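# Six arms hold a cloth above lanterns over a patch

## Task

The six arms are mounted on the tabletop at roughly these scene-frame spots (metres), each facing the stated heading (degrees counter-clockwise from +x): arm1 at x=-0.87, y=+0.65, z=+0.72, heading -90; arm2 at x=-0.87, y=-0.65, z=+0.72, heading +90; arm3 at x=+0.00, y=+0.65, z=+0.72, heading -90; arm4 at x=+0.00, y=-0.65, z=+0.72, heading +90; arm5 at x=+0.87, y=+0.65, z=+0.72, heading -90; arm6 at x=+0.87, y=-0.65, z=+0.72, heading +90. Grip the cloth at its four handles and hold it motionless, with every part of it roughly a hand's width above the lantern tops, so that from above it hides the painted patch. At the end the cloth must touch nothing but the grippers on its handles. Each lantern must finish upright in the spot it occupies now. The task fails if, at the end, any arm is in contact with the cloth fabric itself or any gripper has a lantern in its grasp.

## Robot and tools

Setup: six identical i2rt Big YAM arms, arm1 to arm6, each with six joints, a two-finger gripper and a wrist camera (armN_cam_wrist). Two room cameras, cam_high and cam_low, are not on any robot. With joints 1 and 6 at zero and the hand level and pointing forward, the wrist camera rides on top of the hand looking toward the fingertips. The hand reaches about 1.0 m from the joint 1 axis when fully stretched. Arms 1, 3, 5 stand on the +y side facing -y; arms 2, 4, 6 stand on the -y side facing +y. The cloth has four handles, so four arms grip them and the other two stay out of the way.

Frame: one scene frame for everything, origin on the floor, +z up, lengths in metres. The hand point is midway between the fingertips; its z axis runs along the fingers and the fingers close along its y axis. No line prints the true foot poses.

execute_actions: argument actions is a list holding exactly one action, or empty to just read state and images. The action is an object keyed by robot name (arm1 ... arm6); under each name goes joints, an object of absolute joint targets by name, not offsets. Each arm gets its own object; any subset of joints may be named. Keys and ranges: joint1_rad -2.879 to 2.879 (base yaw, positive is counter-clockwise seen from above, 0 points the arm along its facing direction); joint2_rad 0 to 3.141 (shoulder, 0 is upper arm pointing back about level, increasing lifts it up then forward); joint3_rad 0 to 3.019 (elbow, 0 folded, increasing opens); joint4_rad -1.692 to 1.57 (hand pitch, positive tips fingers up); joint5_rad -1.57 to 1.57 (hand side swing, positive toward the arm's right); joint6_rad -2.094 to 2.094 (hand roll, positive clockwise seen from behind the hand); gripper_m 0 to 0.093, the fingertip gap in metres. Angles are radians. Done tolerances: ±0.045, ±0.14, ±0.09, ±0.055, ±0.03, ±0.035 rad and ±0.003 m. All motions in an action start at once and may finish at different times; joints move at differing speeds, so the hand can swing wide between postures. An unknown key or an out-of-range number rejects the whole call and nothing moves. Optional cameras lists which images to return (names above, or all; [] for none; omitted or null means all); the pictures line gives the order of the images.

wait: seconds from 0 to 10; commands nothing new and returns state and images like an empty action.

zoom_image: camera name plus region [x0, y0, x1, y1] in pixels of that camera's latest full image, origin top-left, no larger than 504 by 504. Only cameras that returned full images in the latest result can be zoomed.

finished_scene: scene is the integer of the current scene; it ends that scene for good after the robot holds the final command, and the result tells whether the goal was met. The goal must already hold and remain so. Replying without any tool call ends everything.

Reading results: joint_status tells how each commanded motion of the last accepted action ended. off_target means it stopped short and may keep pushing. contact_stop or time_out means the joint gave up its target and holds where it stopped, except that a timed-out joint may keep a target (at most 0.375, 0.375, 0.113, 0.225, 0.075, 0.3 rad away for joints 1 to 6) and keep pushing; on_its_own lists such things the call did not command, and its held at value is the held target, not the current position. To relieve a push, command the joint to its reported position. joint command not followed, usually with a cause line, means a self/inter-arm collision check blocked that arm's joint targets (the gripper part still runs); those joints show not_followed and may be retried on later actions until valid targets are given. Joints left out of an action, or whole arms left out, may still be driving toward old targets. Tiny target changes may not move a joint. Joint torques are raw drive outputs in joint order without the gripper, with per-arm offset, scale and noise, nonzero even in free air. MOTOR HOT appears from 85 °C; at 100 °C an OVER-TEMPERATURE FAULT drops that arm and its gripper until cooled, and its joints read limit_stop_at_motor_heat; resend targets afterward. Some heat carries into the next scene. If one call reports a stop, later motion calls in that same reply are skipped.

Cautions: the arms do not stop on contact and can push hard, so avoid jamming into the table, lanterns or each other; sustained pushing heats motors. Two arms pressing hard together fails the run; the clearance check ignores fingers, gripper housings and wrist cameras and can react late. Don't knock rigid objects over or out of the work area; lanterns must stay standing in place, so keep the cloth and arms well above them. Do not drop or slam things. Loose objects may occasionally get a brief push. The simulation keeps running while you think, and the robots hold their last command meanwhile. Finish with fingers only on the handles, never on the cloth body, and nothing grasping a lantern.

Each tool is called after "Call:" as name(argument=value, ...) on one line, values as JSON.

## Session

Call:
execute_actions(actions=[])

Scene clock: 0.00 s.
Joint torques (N m, as the arm reports them, + toward a larger angle): no reading
Motor temperatures (°C, as the motors report them): arm1=[29 32 39 29 29 28] | arm2=[28 31 32 30 28 30] | arm3=[27 32 39 28 29 28] | arm4=[27 30 40 27 27 28] | arm5=[31 30 29 31 26 28] | arm6=[27 29 31 30 28 27]
arm1.joint_positions: joint1_rad=-0.008 joint2_rad=+0.434 joint3_rad=+1.482 joint4_rad=-1.527 joint5_rad=-0.016 joint6_rad=+0.005 gripper_m=+0.094
arm1.joint_status: not commanded
arm1.hand: x=-0.8750 y=+0.5326 z=+1.3268 quat_wxyz=(-0.372, -0.609, -0.600, +0.360) (m; scene frame)
arm2.joint_positions: joint1_rad=+0.002 joint2_rad=+0.451 joint3_rad=+1.455 joint4_rad=-1.532 joint5_rad=-0.001 joint6_rad=-0.009 gripper_m=+0.095
arm2.joint_status: not commanded
arm2.hand: x=-0.8756 y=-0.5188 z=+1.3173 quat_wxyz=(-0.356, +0.618, -0.610, -0.345) (m; scene frame)
arm3.joint_positions: joint1_rad=-0.015 joint2_rad=+0.432 joint3_rad=+1.462 joint4_rad=-1.527 joint5_rad=-0.007 joint6_rad=-0.010 gripper_m=+0.094
arm3.joint_status: not commanded
arm3.hand: x=-0.0031 y=+0.5313 z=+1.3591 quat_wxyz=(-0.354, -0.616, -0.599, +0.370) (m; scene frame)
arm4.joint_positions: joint1_rad=+0.013 joint2_rad=+0.423 joint3_rad=+1.480 joint4_rad=-1.520 joint5_rad=-0.004 joint6_rad=+0.005 gripper_m=+0.094
arm4.joint_status: not commanded
arm4.hand: x=+0.0029 y=-0.5377 z=+1.3395 quat_wxyz=(-0.372, +0.595, -0.608, -0.372) (m; scene frame)
arm5.joint_positions: joint1_rad=-0.014 joint2_rad=+0.450 joint3_rad=+1.470 joint4_rad=-1.540 joint5_rad=-0.006 joint6_rad=-0.017 gripper_m=+0.095
arm5.joint_status: not commanded
arm5.hand: x=+0.8757 y=+0.5298 z=+1.3411 quat_wxyz=(-0.361, -0.593, -0.628, +0.352) (m; scene frame)
arm6.joint_positions: joint1_rad=+0.002 joint2_rad=+0.435 joint3_rad=+1.460 joint4_rad=-1.541 joint5_rad=-0.010 joint6_rad=-0.002 gripper_m=+0.094
arm6.joint_status: not commanded
arm6.hand: x=+0.8710 y=-0.5298 z=+1.3649 quat_wxyz=(-0.353, +0.612, -0.611, -0.358) (m; scene frame)
pictures: arm1_cam_wrist, arm2_cam_wrist, arm3_cam_wrist, arm4_cam_wrist, arm5_cam_wrist, arm6_cam_wrist, cam_high, cam_low
Images, in order (width x height): arm1_cam_wrist 616x616, arm2_cam_wrist 616x616, arm3_cam_wrist 616x616, arm4_cam_wrist 616x616, arm5_cam_wrist 616x616, arm6_cam_wrist 616x616, cam_high 672x504, cam_low 672x504.

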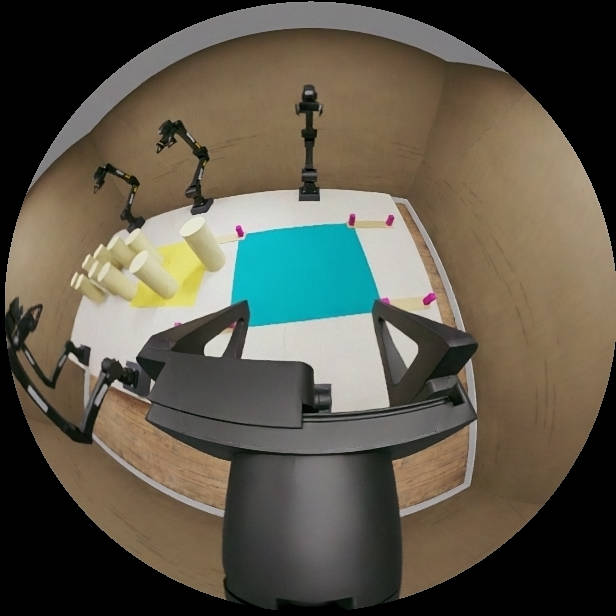

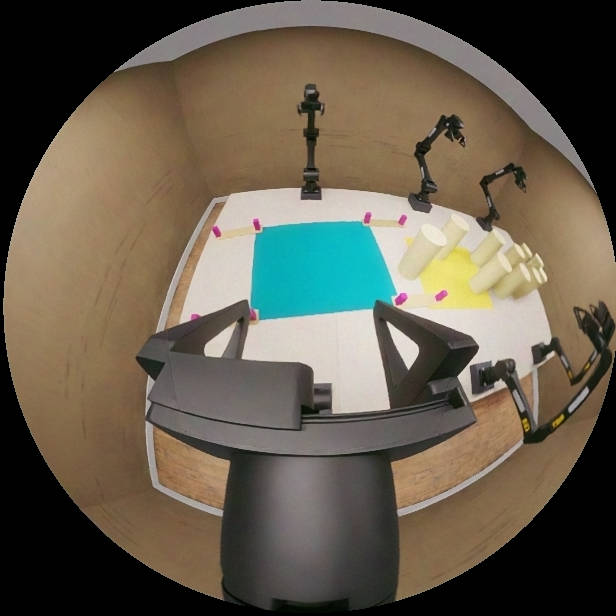

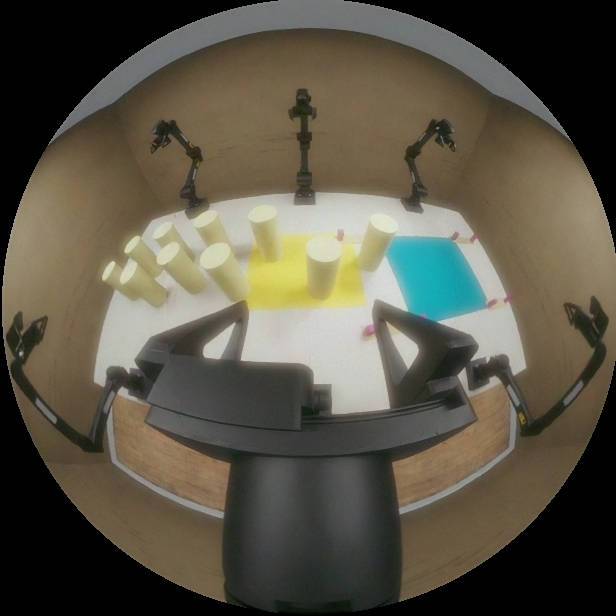

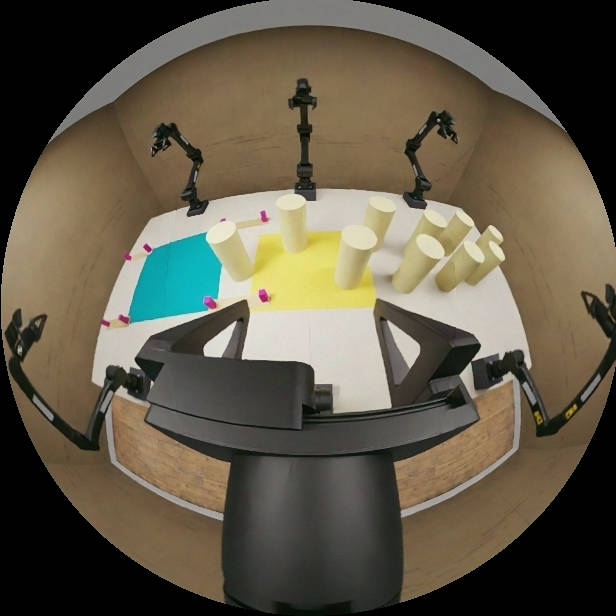

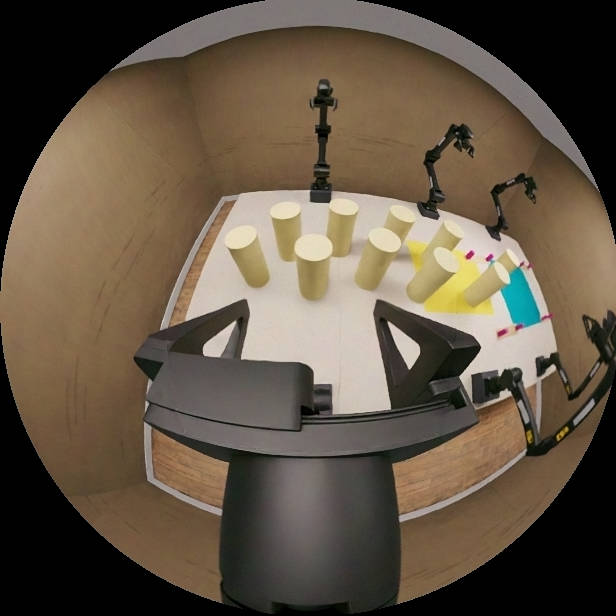

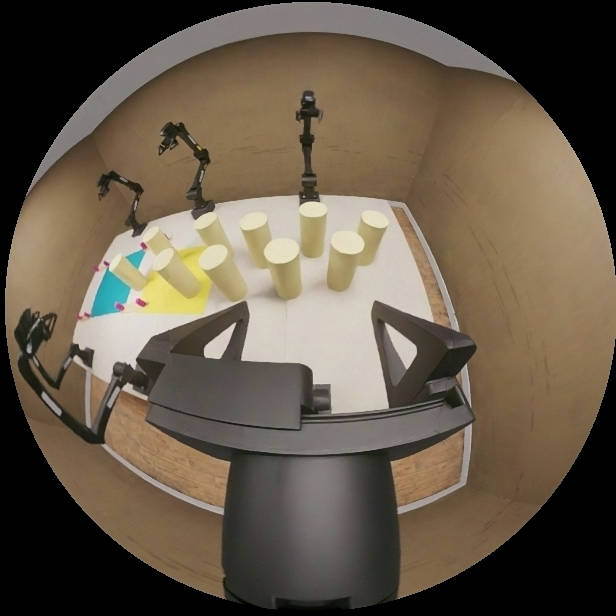

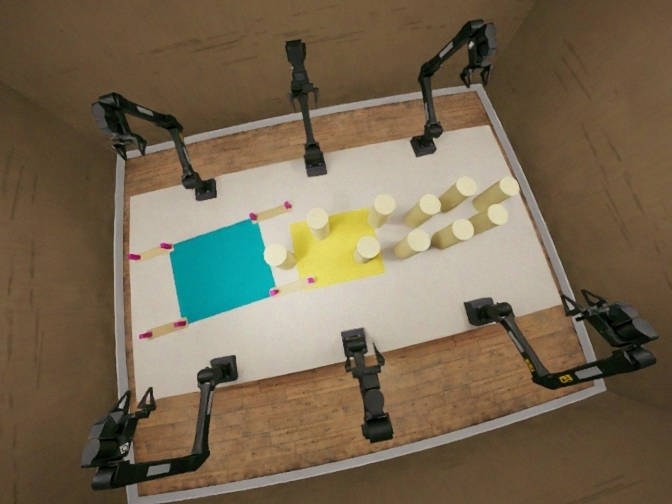

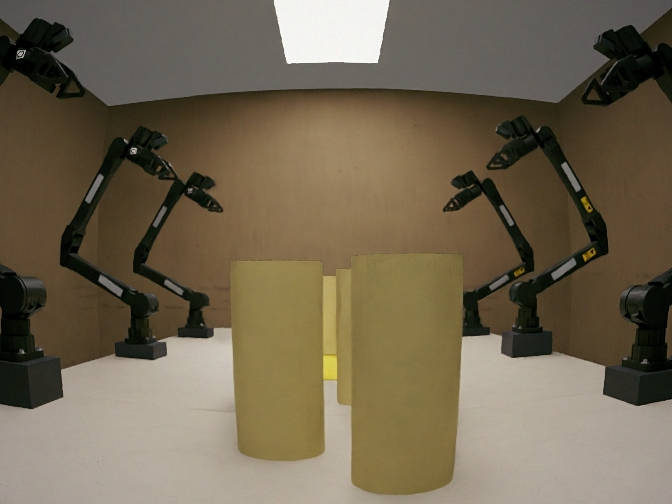

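Call:
zoom_image(camera="cam_high", region=[110, 130, 446, 382])

Region (110, 130, 446, 382) of cam_high's 672x504 image, scaled by 1.500, with more detail than that image has; it fills the top 378 rows of this view, and the rest is white.

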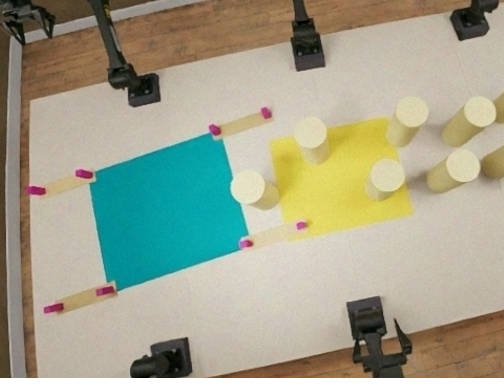

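Call:
execute_actions(actions=[{"arm1":{"joints":{"joint1_rad":-0.697,"joint2_rad":1.745,"joint3_rad":1.363,"joint4_rad":-1.164,"joint6_rad":-0.834}},"arm2":{"joints":{"joint1_rad":0.64,"joint2_rad":1.524,"joint3_rad":1.07,"joint4_rad":-1.09,"joint6_rad":0.52}},"arm3":{"joints":{"joint1_rad":-1.022,"joint2_rad":2.04,"joint3_rad":1.678,"joint4_rad":-1.187,"joint6_rad":-1.194}},"arm4":{"joints":{"joint1_rad":0.853,"joint2_rad":2.062,"joint3_rad":1.803,"joint4_rad":-1.28,"joint6_rad":0.715}}}], cameras=["arm1_cam_wrist","arm2_cam_wrist","arm3_cam_wrist","arm4_cam_wrist"])

Scene clock: 25.40 s.
Joint torques (N m, as the arm reports them, + toward a larger angle): arm1=[  0.94 -17.42   9.66   0.68   0.09  -0.09] | arm2=[ -0.16 -11.76  10.39   0.85  -0.01   0.16] | arm3=[  0.08 -20.21  10.93   0.2   -0.09  -0.18] | arm4=[ -0.99 -18.42  10.82   0.08  -0.06   0.23] | arm5=[ 0.18  5.38  6.03  2.03 -0.01  0.07] | arm6=[ 0.38  5.9   8.07  1.82  0.07 -0.01]
Motor temperatures (°C, as the motors report them): arm1=[29 32 40 29 29 28] | arm2=[28 31 34 30 28 30] | arm3=[27 32 41 28 29 28] | arm4=[27 31 42 27 27 28] | arm5=[31 30 31 31 26 28] | arm6=[27 29 33 30 28 27]
arm1.joint_positions: joint1_rad=-0.699 joint2_rad=+1.736 joint3_rad=+1.346 joint4_rad=-1.171 joint5_rad=-0.016 joint6_rad=-0.823 gripper_m=+0.095
arm1.joint_status: all done
arm1.hand: x=-1.1974 y=+0.2620 z=+0.8559 quat_wxyz=(-0.011, -0.664, -0.748, +0.000) (m; scene frame)
arm2.joint_positions: joint1_rad=+0.645 joint2_rad=+1.520 joint3_rad=+1.065 joint4_rad=-1.106 joint5_rad=+0.000 joint6_rad=+0.508 gripper_m=+0.095
arm2.joint_status: all done
arm2.hand: x=-1.1190 y=-0.3156 z=+0.8570 quat_wxyz=(-0.003, +0.752, -0.659, +0.001) (m; scene frame)
arm3.joint_positions: joint1_rad=-1.034 joint2_rad=+2.027 joint3_rad=+1.661 joint4_rad=-1.188 joint5_rad=-0.006 joint6_rad=-1.185 gripper_m=+0.094
arm3.joint_status: all done
arm3.hand: x=-0.5325 y=+0.3519 z=+0.8571 quat_wxyz=(+0.000, -0.662, -0.749, +0.010) (m; scene frame)
arm4.joint_positions: joint1_rad=+0.861 joint2_rad=+2.067 joint3_rad=+1.787 joint4_rad=-1.282 joint5_rad=-0.004 joint6_rad=+0.704 gripper_m=+0.094
arm4.joint_status: all done
arm4.hand: x=-0.4663 y=-0.2250 z=+0.8501 quat_wxyz=(+0.002, +0.751, -0.661, -0.005) (m; scene frame)
arm5.joint_positions: joint1_rad=-0.014 joint2_rad=+0.450 joint3_rad=+1.470 joint4_rad=-1.540 joint5_rad=-0.006 joint6_rad=-0.017 gripper_m=+0.095
arm5.joint_status: not commanded
arm5.hand: x=+0.8757 y=+0.5298 z=+1.3411 quat_wxyz=(-0.361, -0.593, -0.628, +0.352) (m; scene frame)
arm6.joint_positions: joint1_rad=+0.002 joint2_rad=+0.435 joint3_rad=+1.460 joint4_rad=-1.541 joint5_rad=-0.010 joint6_rad=-0.002 gripper_m=+0.094
arm6.joint_status: not commanded
arm6.hand: x=+0.8710 y=-0.5298 z=+1.3649 quat_wxyz=(-0.353, +0.612, -0.611, -0.358) (m; scene frame)
pictures: arm1_cam_wrist, arm2_cam_wrist, arm3_cam_wrist, arm4_cam_wrist
Images, in order (width x height): arm1_cam_wrist 616x616, arm2_cam_wrist 616x616, arm3_cam_wrist 616x616, arm4_cam_wrist 616x616.

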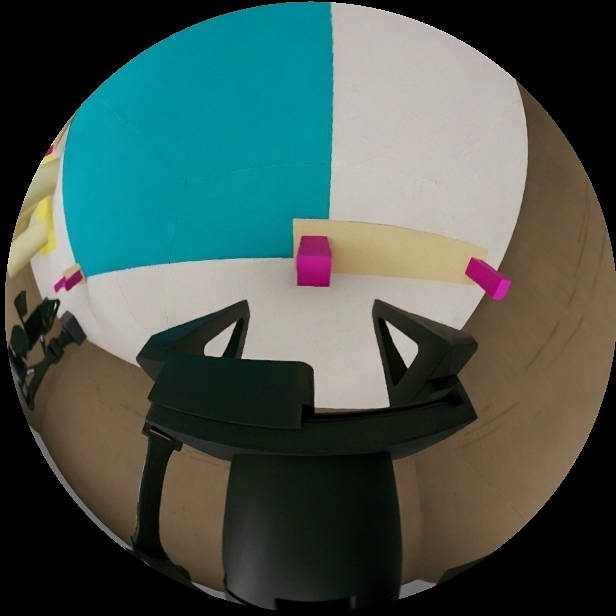

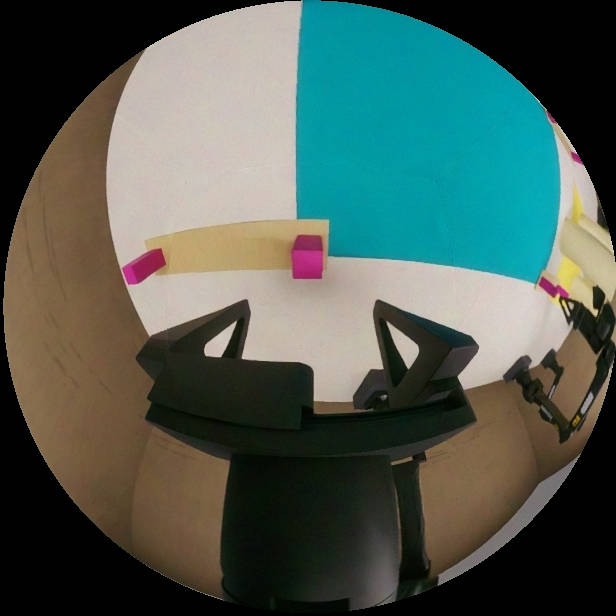

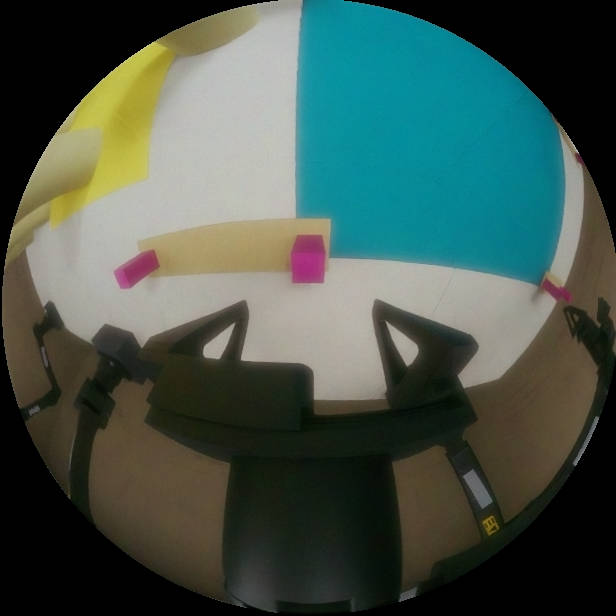

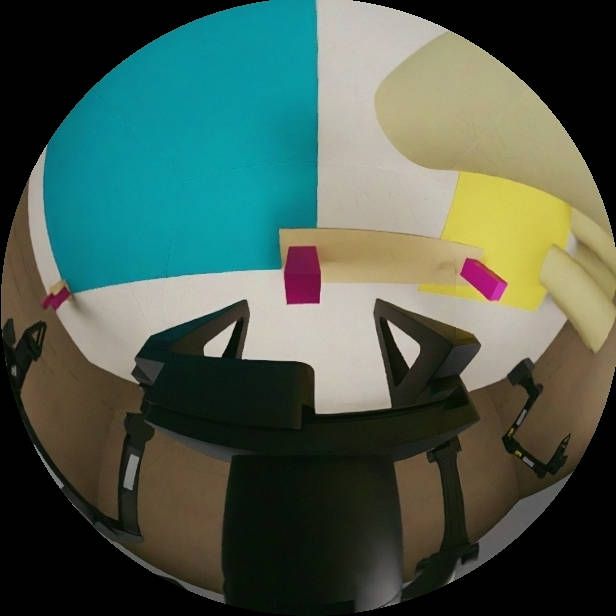

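Call:
execute_actions(actions=[{"arm1":{"joints":{"joint2_rad":1.863,"joint3_rad":1.257,"joint4_rad":-0.934}},"arm2":{"joints":{"joint2_rad":1.68,"joint3_rad":0.955,"joint4_rad":-0.828}},"arm3":{"joints":{"joint2_rad":2.16,"joint3_rad":1.595,"joint4_rad":-0.99}},"arm4":{"joints":{"joint1_rad":0.89,"joint2_rad":2.156,"joint3_rad":1.686,"joint4_rad":-1.078,"joint6_rad":0.735}}}], cameras=["arm1_cam_wrist","arm2_cam_wrist","arm3_cam_wrist","arm4_cam_wrist"])

Scene clock: 40.03 s.
Joint torques (N m, as the arm reports them, + toward a larger angle): arm1=[  1.03 -18.8    8.57   0.82   0.06  -0.06] | arm2=[ -0.21 -15.06   8.95   0.8   -0.01   0.17] | arm3=[  0.39 -23.14   9.43   0.59  -0.08  -0.19] | arm4=[  0.09 -17.73   8.87   0.55   0.05   0.24] | arm5=[0.26 5.45 6.02 2.03 0.   0.07] | arm6=[ 0.42  5.87  8.04  1.82  0.05 -0.01]
Motor temperatures (°C, as the motors report them): arm1=[29 33 41 29 29 28] | arm2=[28 31 34 30 28 30] | arm3=[27 34 42 28 29 28] | arm4=[27 33 43 27 27 28] | arm5=[31 30 32 31 26 28] | arm6=[27 29 33 30 28 27]
arm1.joint_positions: joint1_rad=-0.699 joint2_rad=+1.871 joint3_rad=+1.238 joint4_rad=-0.946 joint5_rad=-0.016 joint6_rad=-0.823 gripper_m=+0.095
arm1.joint_status: all done
arm1.hand: x=-1.1951 y=+0.2638 z=+0.7544 quat_wxyz=(-0.011, -0.664, -0.748, -0.008) (m; scene frame)
arm2.joint_positions: joint1_rad=+0.645 joint2_rad=+1.696 joint3_rad=+0.947 joint4_rad=-0.844 joint5_rad=+0.000 joint6_rad=+0.508 gripper_m=+0.095
arm2.joint_status: all done
arm2.hand: x=-1.1148 y=-0.3202 z=+0.7505 quat_wxyz=(+0.001, +0.752, -0.659, +0.017) (m; scene frame)
arm3.joint_positions: joint1_rad=-1.034 joint2_rad=+2.167 joint3_rad=+1.583 joint4_rad=-1.005 joint5_rad=-0.006 joint6_rad=-1.186 gripper_m=+0.094
arm3.joint_status: all done
arm3.hand: x=-0.5276 y=+0.3547 z=+0.7483 quat_wxyz=(-0.006, -0.662, -0.750, -0.007) (m; scene frame)
arm4.joint_positions: joint1_rad=+0.881 joint2_rad=+2.156 joint3_rad=+1.685 joint4_rad=-1.093 joint5_rad=-0.007 joint6_rad=+0.724 gripper_m=+0.094
arm4.joint_status: all done
arm4.hand: x=-0.4742 y=-0.2359 z=+0.7597 quat_wxyz=(+0.004, +0.751, -0.661, -0.004) (m; scene frame)
arm5.joint_positions: joint1_rad=-0.014 joint2_rad=+0.450 joint3_rad=+1.470 joint4_rad=-1.540 joint5_rad=-0.006 joint6_rad=-0.017 gripper_m=+0.095
arm5.joint_status: not commanded
arm5.hand: x=+0.8757 y=+0.5298 z=+1.3411 quat_wxyz=(-0.361, -0.593, -0.628, +0.352) (m; scene frame)
arm6.joint_positions: joint1_rad=+0.002 joint2_rad=+0.435 joint3_rad=+1.460 joint4_rad=-1.541 joint5_rad=-0.010 joint6_rad=-0.002 gripper_m=+0.094
arm6.joint_status: not commanded
arm6.hand: x=+0.8710 y=-0.5298 z=+1.3649 quat_wxyz=(-0.353, +0.612, -0.611, -0.358) (m; scene frame)
pictures: arm1_cam_wrist, arm2_cam_wrist, arm3_cam_wrist, arm4_cam_wrist
Images, in order (width x height): arm1_cam_wrist 616x616, arm2_cam_wrist 616x616, arm3_cam_wrist 616x616, arm4_cam_wrist 616x616.

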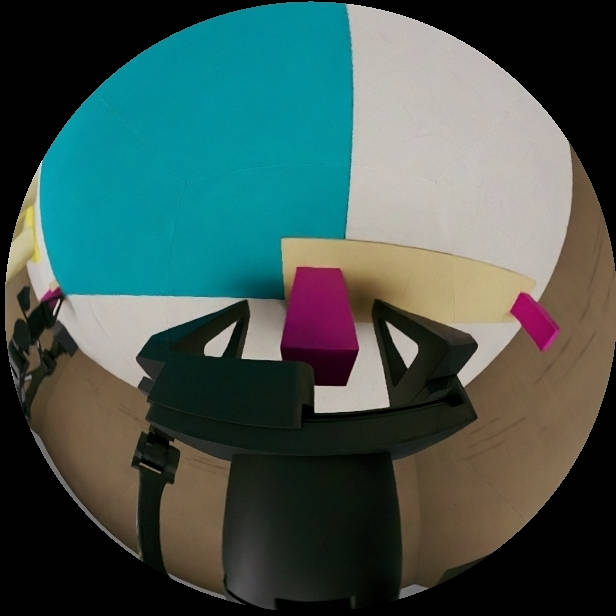

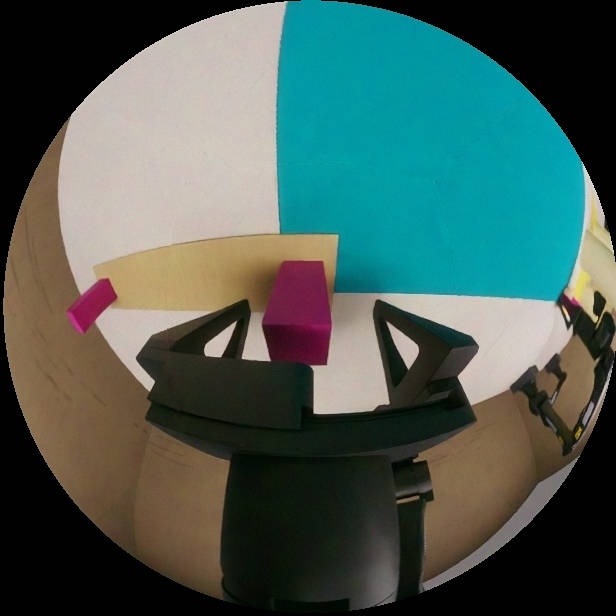

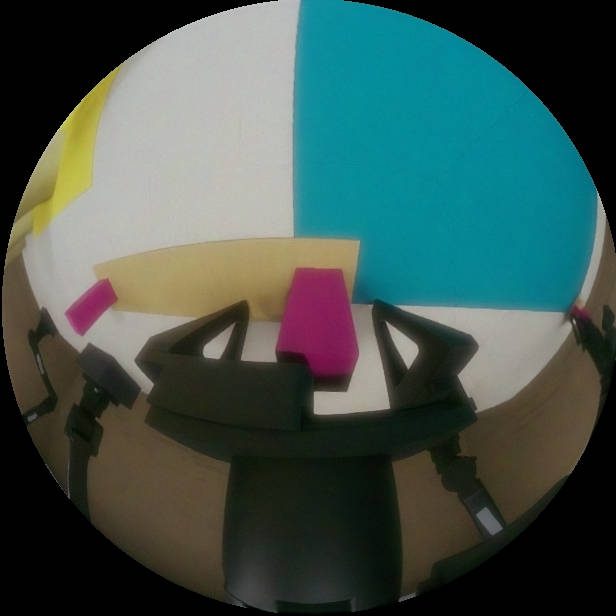

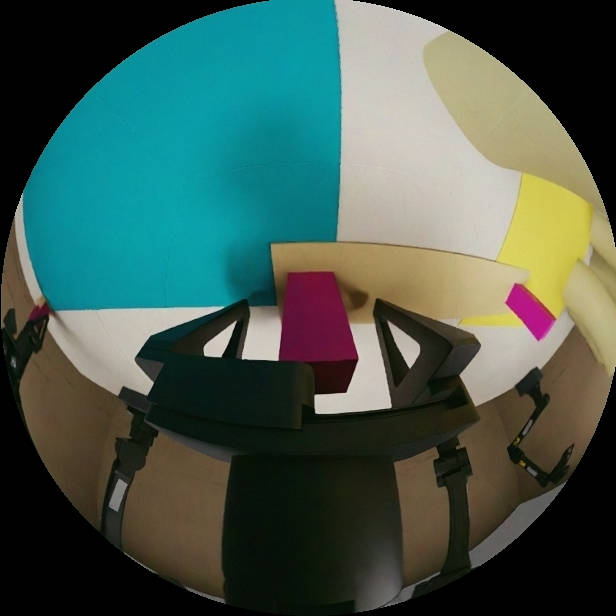

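Call:
execute_actions(actions=[{"arm1":{"joints":{"gripper_m":0.0}},"arm2":{"joints":{"joint4_rad":-0.785,"gripper_m":0.0}},"arm3":{"joints":{"gripper_m":0.0}},"arm4":{"joints":{"gripper_m":0.0}}}], cameras=["arm2_cam_wrist"])

Call:
execute_actions(actions=[{"arm1":{"joints":{"joint2_rad":1.67,"joint3_rad":1.535,"joint4_rad":-1.255}},"arm2":{"joints":{"joint2_rad":1.45,"joint3_rad":1.275,"joint4_rad":-1.205}},"arm3":{"joints":{"joint2_rad":1.987,"joint3_rad":1.86,"joint4_rad":-1.28}},"arm4":{"joints":{"joint1_rad":0.93,"joint2_rad":1.985,"joint3_rad":1.95,"joint4_rad":-1.36,"joint6_rad":0.84}}}], cameras=["arm4_cam_wrist","cam_high"])

Scene clock: 68.40 s.
Joint torques (N m, as the arm reports them, + toward a larger angle): arm1=[  0.98 -19.14   8.63   0.7   -0.04  -0.04] | arm2=[ -0.18 -15.21   9.01   0.89  -0.05   0.14] | arm3=[  0.3  -22.71   9.56   0.6   -0.1   -0.16] | arm4=[  0.13 -18.52   8.87   0.53   0.03   0.2 ] | arm5=[0.15 5.39 6.05 2.06 0.   0.07] | arm6=[ 0.35  5.99  8.06  1.82  0.07 -0.01]
Motor temperatures (°C, as the motors report them): arm1=[29 33 41 29 28 28] | arm2=[28 32 33 30 27 30] | arm3=[27 35 42 28 29 28] | arm4=[27 34 43 27 27 28] | arm5=[31 30 32 31 26 28] | arm6=[27 29 33 30 28 27]
arm1.joint_positions: joint1_rad=-0.699 joint2_rad=+1.871 joint3_rad=+1.238 joint4_rad=-0.943 joint5_rad=-0.013 joint6_rad=-0.826 gripper_m=+0.029
arm1.joint_status: gripper_m off_target (ended at +0.029, target +0.000)
arm1.hand: x=-1.1960 y=+0.2637 z=+0.7544 quat_wxyz=(-0.009, -0.663, -0.749, -0.007) (m; scene frame)
arm2.joint_positions: joint1_rad=+0.645 joint2_rad=+1.696 joint3_rad=+0.947 joint4_rad=-0.803 joint5_rad=+0.001 joint6_rad=+0.510 gripper_m=+0.029
arm2.joint_status: gripper_m off_target (ended at +0.029, target +0.000); the others done
arm2.hand: x=-1.1208 y=-0.3120 z=+0.7504 quat_wxyz=(-0.004, +0.752, -0.660, -0.003) (m; scene frame)
arm3.joint_positions: joint1_rad=-1.034 joint2_rad=+2.167 joint3_rad=+1.583 joint4_rad=-1.000 joint5_rad=-0.006 joint6_rad=-1.189 gripper_m=+0.029
arm3.joint_status: gripper_m off_target (ended at +0.029, target +0.000)
arm3.hand: x=-0.5289 y=+0.3541 z=+0.7483 quat_wxyz=(-0.004, -0.661, -0.751, -0.005) (m; scene frame)
arm4.joint_positions: joint1_rad=+0.881 joint2_rad=+2.156 joint3_rad=+1.685 joint4_rad=-1.092 joint5_rad=-0.006 joint6_rad=+0.728 gripper_m=+0.029
arm4.joint_status: gripper_m off_target (ended at +0.029, target +0.000)
arm4.hand: x=-0.4743 y=-0.2357 z=+0.7597 quat_wxyz=(+0.004, +0.750, -0.662, -0.005) (m; scene frame)
arm5.joint_positions: joint1_rad=-0.014 joint2_rad=+0.450 joint3_rad=+1.470 joint4_rad=-1.540 joint5_rad=-0.006 joint6_rad=-0.017 gripper_m=+0.095
arm5.joint_status: not commanded
arm5.hand: x=+0.8757 y=+0.5298 z=+1.3411 quat_wxyz=(-0.361, -0.593, -0.628, +0.352) (m; scene frame)
arm6.joint_positions: joint1_rad=+0.002 joint2_rad=+0.435 joint3_rad=+1.460 joint4_rad=-1.541 joint5_rad=-0.010 joint6_rad=-0.002 gripper_m=+0.094
arm6.joint_status: not commanded
arm6.hand: x=+0.8710 y=-0.5298 z=+1.3649 quat_wxyz=(-0.353, +0.612, -0.611, -0.358) (m; scene frame)
pictures: arm2_cam_wrist
Images, in order (width x height): arm2_cam_wrist 616x616.

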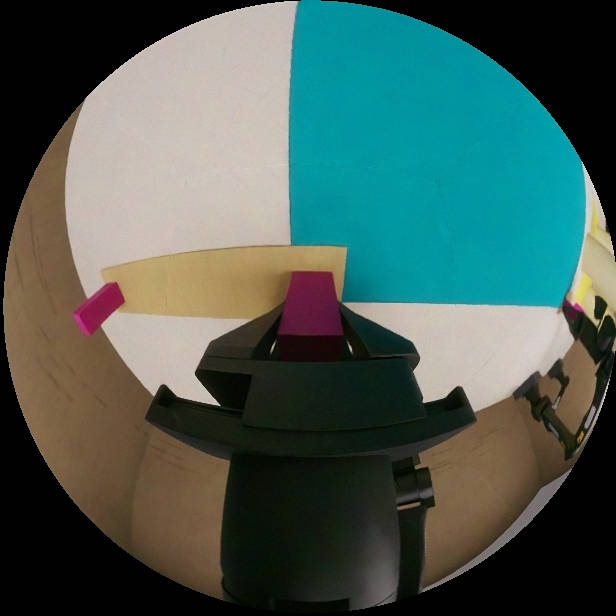

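Scene clock: 69.90 s.
Joint torques (N m, as the arm reports them, + toward a larger angle): arm1=[  1.03 -17.4   10.97   0.44   0.29  -0.02] | arm2=[ -0.02 -12.35  13.46   0.25  -0.24   0.13] | arm3=[ -0.11 -21.63  11.16  -0.25  -0.12  -0.13] | arm4=[  0.25 -20.14  12.2   -0.56   0.03   0.22] | arm5=[0.21 5.4  6.03 2.03 0.   0.07] | arm6=[0.29 5.79 8.07 1.81 0.07 0.02]
Motor temperatures (°C, as the motors report them): arm1=[29 33 41 29 28 28] | arm2=[28 32 34 30 27 30] | arm3=[27 36 42 28 29 28] | arm4=[27 34 43 27 27 28] | arm5=[31 30 32 31 26 28] | arm6=[27 29 33 30 28 27]
arm1.joint_positions: joint1_rad=-0.699 joint2_rad=+1.659 joint3_rad=+1.512 joint4_rad=-1.249 joint5_rad=-0.023 joint6_rad=-0.826 gripper_m=+0.029
arm1.joint_status: all done
arm1.hand: x=-1.2212 y=+0.2331 z=+0.9571 quat_wxyz=(-0.016, -0.660, -0.747, +0.082) (m; scene frame)
arm2.joint_positions: joint1_rad=+0.643 joint2_rad=+1.449 joint3_rad=+1.247 joint4_rad=-1.195 joint5_rad=+0.006 joint6_rad=+0.510 gripper_m=+0.029
arm2.joint_status: all done
arm2.hand: x=-1.1449 y=-0.2784 z=+0.9542 quat_wxyz=(-0.023, +0.748, -0.658, -0.079) (m; scene frame)
arm3.joint_positions: joint1_rad=-1.033 joint2_rad=+1.980 joint3_rad=+1.851 joint4_rad=-1.259 joint5_rad=-0.006 joint6_rad=-1.189 gripper_m=+0.029
arm3.joint_status: all done
arm3.hand: x=-0.5737 y=+0.3281 z=+0.9589 quat_wxyz=(+0.028, -0.657, -0.748, +0.087) (m; scene frame)
arm4.joint_positions: joint1_rad=+0.925 joint2_rad=+2.000 joint3_rad=+1.929 joint4_rad=-1.338 joint5_rad=-0.006 joint6_rad=+0.829 gripper_m=+0.029
arm4.joint_status: all done
arm4.hand: x=-0.5165 y=-0.2369 z=+0.9471 quat_wxyz=(+0.010, +0.728, -0.681, -0.081) (m; scene frame)
arm5.joint_positions: joint1_rad=-0.014 joint2_rad=+0.450 joint3_rad=+1.470 joint4_rad=-1.540 joint5_rad=-0.006 joint6_rad=-0.017 gripper_m=+0.095
arm5.joint_status: not commanded
arm5.hand: x=+0.8757 y=+0.5298 z=+1.3411 quat_wxyz=(-0.361, -0.593, -0.628, +0.352) (m; scene frame)
arm6.joint_positions: joint1_rad=+0.002 joint2_rad=+0.435 joint3_rad=+1.460 joint4_rad=-1.541 joint5_rad=-0.010 joint6_rad=-0.002 gripper_m=+0.094
arm6.joint_status: not commanded
arm6.hand: x=+0.8710 y=-0.5298 z=+1.3649 quat_wxyz=(-0.353, +0.612, -0.611, -0.358) (m; scene frame)
pictures: arm4_cam_wrist, cam_high
Images, in order (width x height): arm4_cam_wrist 616x616, cam_high 672x504.

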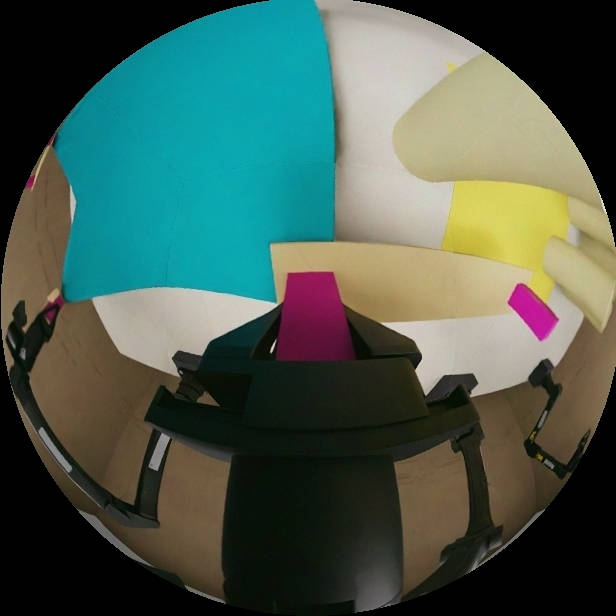

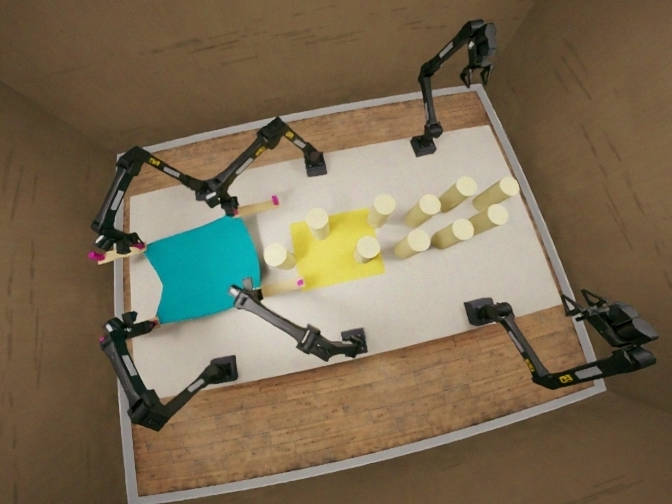

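Call:
execute_actions(actions=[{"arm1":{"joints":{"joint1_rad":-0.755,"joint2_rad":1.29,"joint3_rad":1.405,"joint4_rad":-1.355,"joint5_rad":-0.30,"joint6_rad":-0.70}},"arm2":{"joints":{"joint1_rad":0.745,"joint2_rad":1.445,"joint3_rad":1.555,"joint4_rad":-1.335,"joint5_rad":0.29,"joint6_rad":0.70}},"arm3":{"joints":{"joint1_rad":-0.97,"joint2_rad":1.886,"joint3_rad":2.01,"joint4_rad":-1.44,"joint5_rad":-0.365,"joint6_rad":-0.94}},"arm4":{"joints":{"joint1_rad":1.138,"joint2_rad":1.959,"joint3_rad":2.2,"joint4_rad":-1.60,"joint5_rad":0.387,"joint6_rad":1.075}}}], cameras=[])

Call:
execute_actions(actions=[{"arm1":{"joints":{"joint1_rad":-0.803,"joint2_rad":1.225,"joint3_rad":1.60,"joint4_rad":-1.295,"joint5_rad":-0.535,"joint6_rad":-0.625}},"arm2":{"joints":{"joint1_rad":0.893,"joint2_rad":1.165,"joint3_rad":1.53,"joint4_rad":-1.362,"joint5_rad":0.58,"joint6_rad":0.72}},"arm3":{"joints":{"joint1_rad":-1.09,"joint2_rad":1.836,"joint3_rad":2.19,"joint4_rad":-1.50,"joint5_rad":-0.693,"joint6_rad":-0.975}},"arm4":{"joints":{"joint1_rad":1.213,"joint2_rad":1.833,"joint3_rad":2.27,"joint4_rad":-1.635,"joint5_rad":0.717,"joint6_rad":1.04}}}], cameras=[])

Call:
execute_actions(actions=[{"arm1":{"joints":{"joint1_rad":-0.55,"joint2_rad":0.952,"joint3_rad":1.38,"joint4_rad":-1.262,"joint5_rad":-0.379,"joint6_rad":-0.405}},"arm2":{"joints":{"joint1_rad":0.556,"joint2_rad":0.95,"joint3_rad":1.375,"joint4_rad":-1.262,"joint5_rad":0.379,"joint6_rad":0.405}},"arm3":{"joints":{"joint1_rad":-0.995,"joint2_rad":1.393,"joint3_rad":1.695,"joint4_rad":-1.372,"joint5_rad":-0.645,"joint6_rad":-0.855}},"arm4":{"joints":{"joint1_rad":1.051,"joint2_rad":1.391,"joint3_rad":1.695,"joint4_rad":-1.37,"joint5_rad":0.645,"joint6_rad":0.845}}}], cameras=["cam_high","cam_low"])

Scene clock: 89.60 s.
Joint torques (N m, as the arm reports them, + toward a larger angle): arm1=[  0.38 -11.65  12.53   0.69   0.     0.09] | arm2=[  0.33 -13.96  16.04   0.45   0.07   0.25] | arm3=[ -0.96 -20.05  13.56  -0.11  -0.45   0.06] | arm4=[ -0.69 -18.3   14.28  -0.42   0.38   0.17] | arm5=[0.21 5.37 6.03 2.05 0.   0.07] | arm6=[0.37 5.97 8.07 1.83 0.07 0.  ]
Motor temperatures (°C, as the motors report them): arm1=[29 33 43 29 29 28] | arm2=[28 32 36 30 27 30] | arm3=[27 36 44 28 29 28] | arm4=[27 35 45 27 27 28] | arm5=[31 30 32 31 26 28] | arm6=[27 29 33 30 28 27]
arm1.joint_positions: joint1_rad=-0.749 joint2_rad=+1.284 joint3_rad=+1.370 joint4_rad=-1.351 joint5_rad=-0.303 joint6_rad=-0.706 gripper_m=+0.029
arm1.joint_status: all done
arm1.hand: x=-1.1317 y=+0.2993 z=+1.0732 quat_wxyz=(-0.160, -0.692, -0.690, +0.137) (m; scene frame)
arm2.joint_positions: joint1_rad=+0.745 joint2_rad=+1.454 joint3_rad=+1.502 joint4_rad=-1.327 joint5_rad=+0.293 joint6_rad=+0.682 gripper_m=+0.029
arm2.joint_status: all done
arm2.hand: x=-1.1703 y=-0.2488 z=+1.0617 quat_wxyz=(-0.157, +0.699, -0.687, -0.127) (m; scene frame)
arm3.joint_positions: joint1_rad=-0.968 joint2_rad=+1.878 joint3_rad=+1.979 joint4_rad=-1.420 joint5_rad=-0.359 joint6_rad=-0.953 gripper_m=+0.029
arm3.joint_status: all done
arm3.hand: x=-0.5034 y=+0.2519 z=+1.0810 quat_wxyz=(-0.150, -0.689, -0.692, +0.155) (m; scene frame)
arm4.joint_positions: joint1_rad=+1.139 joint2_rad=+1.959 joint3_rad=+2.156 joint4_rad=-1.580 joint5_rad=+0.381 joint6_rad=+1.069 gripper_m=+0.029
arm4.joint_status: all done
arm4.hand: x=-0.5491 y=-0.3048 z=+1.0709 quat_wxyz=(-0.152, +0.693, -0.690, -0.145) (m; scene frame)
arm5.joint_positions: joint1_rad=-0.014 joint2_rad=+0.450 joint3_rad=+1.470 joint4_rad=-1.540 joint5_rad=-0.006 joint6_rad=-0.017 gripper_m=+0.095
arm5.joint_status: not commanded
arm5.hand: x=+0.8757 y=+0.5298 z=+1.3411 quat_wxyz=(-0.361, -0.593, -0.628, +0.352) (m; scene frame)
arm6.joint_positions: joint1_rad=+0.002 joint2_rad=+0.435 joint3_rad=+1.460 joint4_rad=-1.541 joint5_rad=-0.010 joint6_rad=-0.002 gripper_m=+0.094
arm6.joint_status: not commanded
arm6.hand: x=+0.8710 y=-0.5298 z=+1.3649 quat_wxyz=(-0.353, +0.612, -0.611, -0.358) (m; scene frame)
pictures: none
No camera images: the call's "cameras" was empty. Leave "cameras" out to get every camera's image.

Scene clock: 90.97 s.
Joint torques (N m, as the arm reports them, + toward a larger angle): arm1=[  0.07 -11.52  13.26   1.98  -0.16   0.05] | arm2=[ 0.26 -8.59 13.69  0.83  0.18  0.27] | arm3=[ -0.03 -19.88  13.92   0.09  -0.55  -0.11] | arm4=[ -0.94 -15.86  13.54  -0.11   0.56   0.  ] | arm5=[ 0.25  5.32  6.02  2.05 -0.01  0.07] | arm6=[ 0.44  5.89  8.05  1.84  0.07 -0.01]
Motor temperatures (°C, as the motors report them): arm1=[29 33 43 29 29 28] | arm2=[28 31 36 30 27 30] | arm3=[27 36 44 28 29 28] | arm4=[27 35 46 27 27 28] | arm5=[31 30 32 31 26 28] | arm6=[27 29 34 30 28 27]
arm1.joint_positions: joint1_rad=-0.794 joint2_rad=+1.230 joint3_rad=+1.553 joint4_rad=-1.313 joint5_rad=-0.536 joint6_rad=-0.626 gripper_m=+0.029
arm1.joint_status: all done
arm1.hand: x=-1.1312 y=+0.2770 z=+1.2005 quat_wxyz=(-0.275, -0.660, -0.652, +0.253) (m; scene frame)
arm2.joint_positions: joint1_rad=+0.892 joint2_rad=+1.176 joint3_rad=+1.502 joint4_rad=-1.357 joint5_rad=+0.583 joint6_rad=+0.700 gripper_m=+0.029
arm2.joint_status: all done
arm2.hand: x=-1.1347 y=-0.3134 z=+1.2002 quat_wxyz=(-0.277, +0.664, -0.647, -0.252) (m; scene frame)
arm3.joint_positions: joint1_rad=-1.100 joint2_rad=+1.838 joint3_rad=+2.151 joint4_rad=-1.481 joint5_rad=-0.687 joint6_rad=-0.975 gripper_m=+0.029
arm3.joint_status: all done
arm3.hand: x=-0.5234 y=+0.2812 z=+1.2044 quat_wxyz=(-0.268, -0.656, -0.652, +0.269) (m; scene frame)
arm4.joint_positions: joint1_rad=+1.218 joint2_rad=+1.837 joint3_rad=+2.232 joint4_rad=-1.618 joint5_rad=+0.711 joint6_rad=+1.056 gripper_m=+0.029
arm4.joint_status: all done
arm4.hand: x=-0.5222 y=-0.3187 z=+1.2033 quat_wxyz=(-0.269, +0.655, -0.654, -0.267) (m; scene frame)
arm5.joint_positions: joint1_rad=-0.014 joint2_rad=+0.450 joint3_rad=+1.470 joint4_rad=-1.540 joint5_rad=-0.006 joint6_rad=-0.017 gripper_m=+0.095
arm5.joint_status: not commanded
arm5.hand: x=+0.8757 y=+0.5298 z=+1.3411 quat_wxyz=(-0.361, -0.593, -0.628, +0.352) (m; scene frame)
arm6.joint_positions: joint1_rad=+0.002 joint2_rad=+0.435 joint3_rad=+1.460 joint4_rad=-1.541 joint5_rad=-0.010 joint6_rad=-0.002 gripper_m=+0.094
arm6.joint_status: not commanded
arm6.hand: x=+0.8710 y=-0.5298 z=+1.3649 quat_wxyz=(-0.353, +0.612, -0.611, -0.358) (m; scene frame)
pictures: none
No camera images: the call's "cameras" was empty. Leave "cameras" out to get every camera's image.

Scene clock: 92.57 s.
Joint torques (N m, as the arm reports them, + toward a larger angle): arm1=[ 0.64 -6.37 11.01  2.24  0.16  0.07] | arm2=[ 0.85 -4.04 12.16  2.19 -0.09 -0.01] | arm3=[ -1.49 -13.31  11.29   1.6   -0.57   0.08] | arm4=[  0.24 -12.1   10.94   1.09   0.5   -0.02] | arm5=[0.18 5.39 6.04 2.05 0.   0.07] | arm6=[0.52 5.84 8.06 1.86 0.07 0.01]
Motor temperatures (°C, as the motors report them): arm1=[29 33 43 29 29 28] | arm2=[28 31 36 30 27 30] | arm3=[27 36 44 28 29 28] | arm4=[27 35 46 27 27 28] | arm5=[31 30 32 31 26 28] | arm6=[27 29 34 30 28 27]
arm1.joint_positions: joint1_rad=-0.543 joint2_rad=+0.948 joint3_rad=+1.361 joint4_rad=-1.279 joint5_rad=-0.386 joint6_rad=-0.407 gripper_m=+0.029
arm1.joint_status: all done
arm1.hand: x=-1.0059 y=+0.3106 z=+1.2093 quat_wxyz=(-0.276, -0.654, -0.653, +0.264) (m; scene frame)
arm2.joint_positions: joint1_rad=+0.549 joint2_rad=+0.952 joint3_rad=+1.363 joint4_rad=-1.291 joint5_rad=+0.386 joint6_rad=+0.406 gripper_m=+0.029
arm2.joint_status: all done
arm2.hand: x=-1.0037 y=-0.3092 z=+1.2113 quat_wxyz=(-0.276, +0.656, -0.655, -0.256) (m; scene frame)
arm3.joint_positions: joint1_rad=-0.986 joint2_rad=+1.401 joint3_rad=+1.686 joint4_rad=-1.384 joint5_rad=-0.638 joint6_rad=-0.870 gripper_m=+0.029
arm3.joint_status: all done
arm3.hand: x=-0.3594 y=+0.3058 z=+1.2326 quat_wxyz=(-0.266, -0.650, -0.660, +0.268) (m; scene frame)
arm4.joint_positions: joint1_rad=+1.040 joint2_rad=+1.411 joint3_rad=+1.690 joint4_rad=-1.384 joint5_rad=+0.640 joint6_rad=+0.864 gripper_m=+0.029
arm4.joint_status: all done
arm4.hand: x=-0.3599 y=-0.3018 z=+1.2012 quat_wxyz=(-0.269, +0.651, -0.659, -0.264) (m; scene frame)
arm5.joint_positions: joint1_rad=-0.014 joint2_rad=+0.450 joint3_rad=+1.470 joint4_rad=-1.540 joint5_rad=-0.006 joint6_rad=-0.017 gripper_m=+0.095
arm5.joint_status: not commanded
arm5.hand: x=+0.8757 y=+0.5298 z=+1.3411 quat_wxyz=(-0.361, -0.593, -0.628, +0.352) (m; scene frame)
arm6.joint_positions: joint1_rad=+0.002 joint2_rad=+0.435 joint3_rad=+1.460 joint4_rad=-1.541 joint5_rad=-0.010 joint6_rad=-0.002 gripper_m=+0.094
arm6.joint_status: not commanded
arm6.hand: x=+0.8710 y=-0.5298 z=+1.3649 quat_wxyz=(-0.353, +0.612, -0.611, -0.358) (m; scene frame)
pictures: cam_high, cam_low
Images, in order (width x height): cam_high 672x504, cam_low 672x504.

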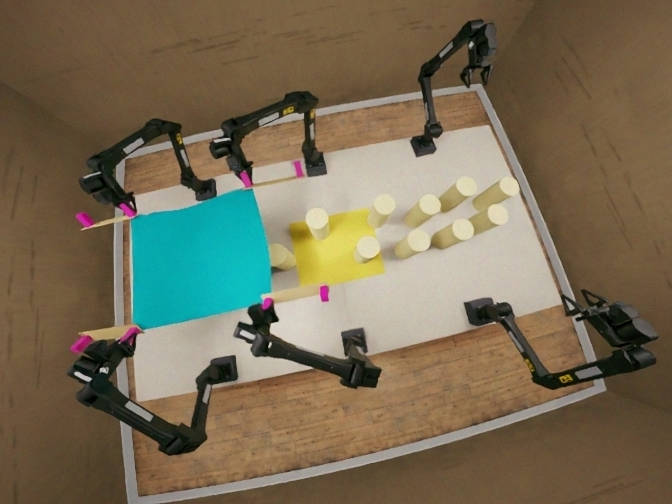

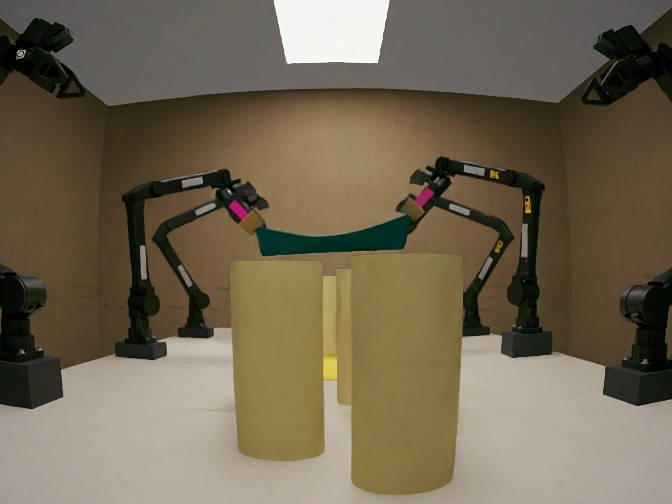

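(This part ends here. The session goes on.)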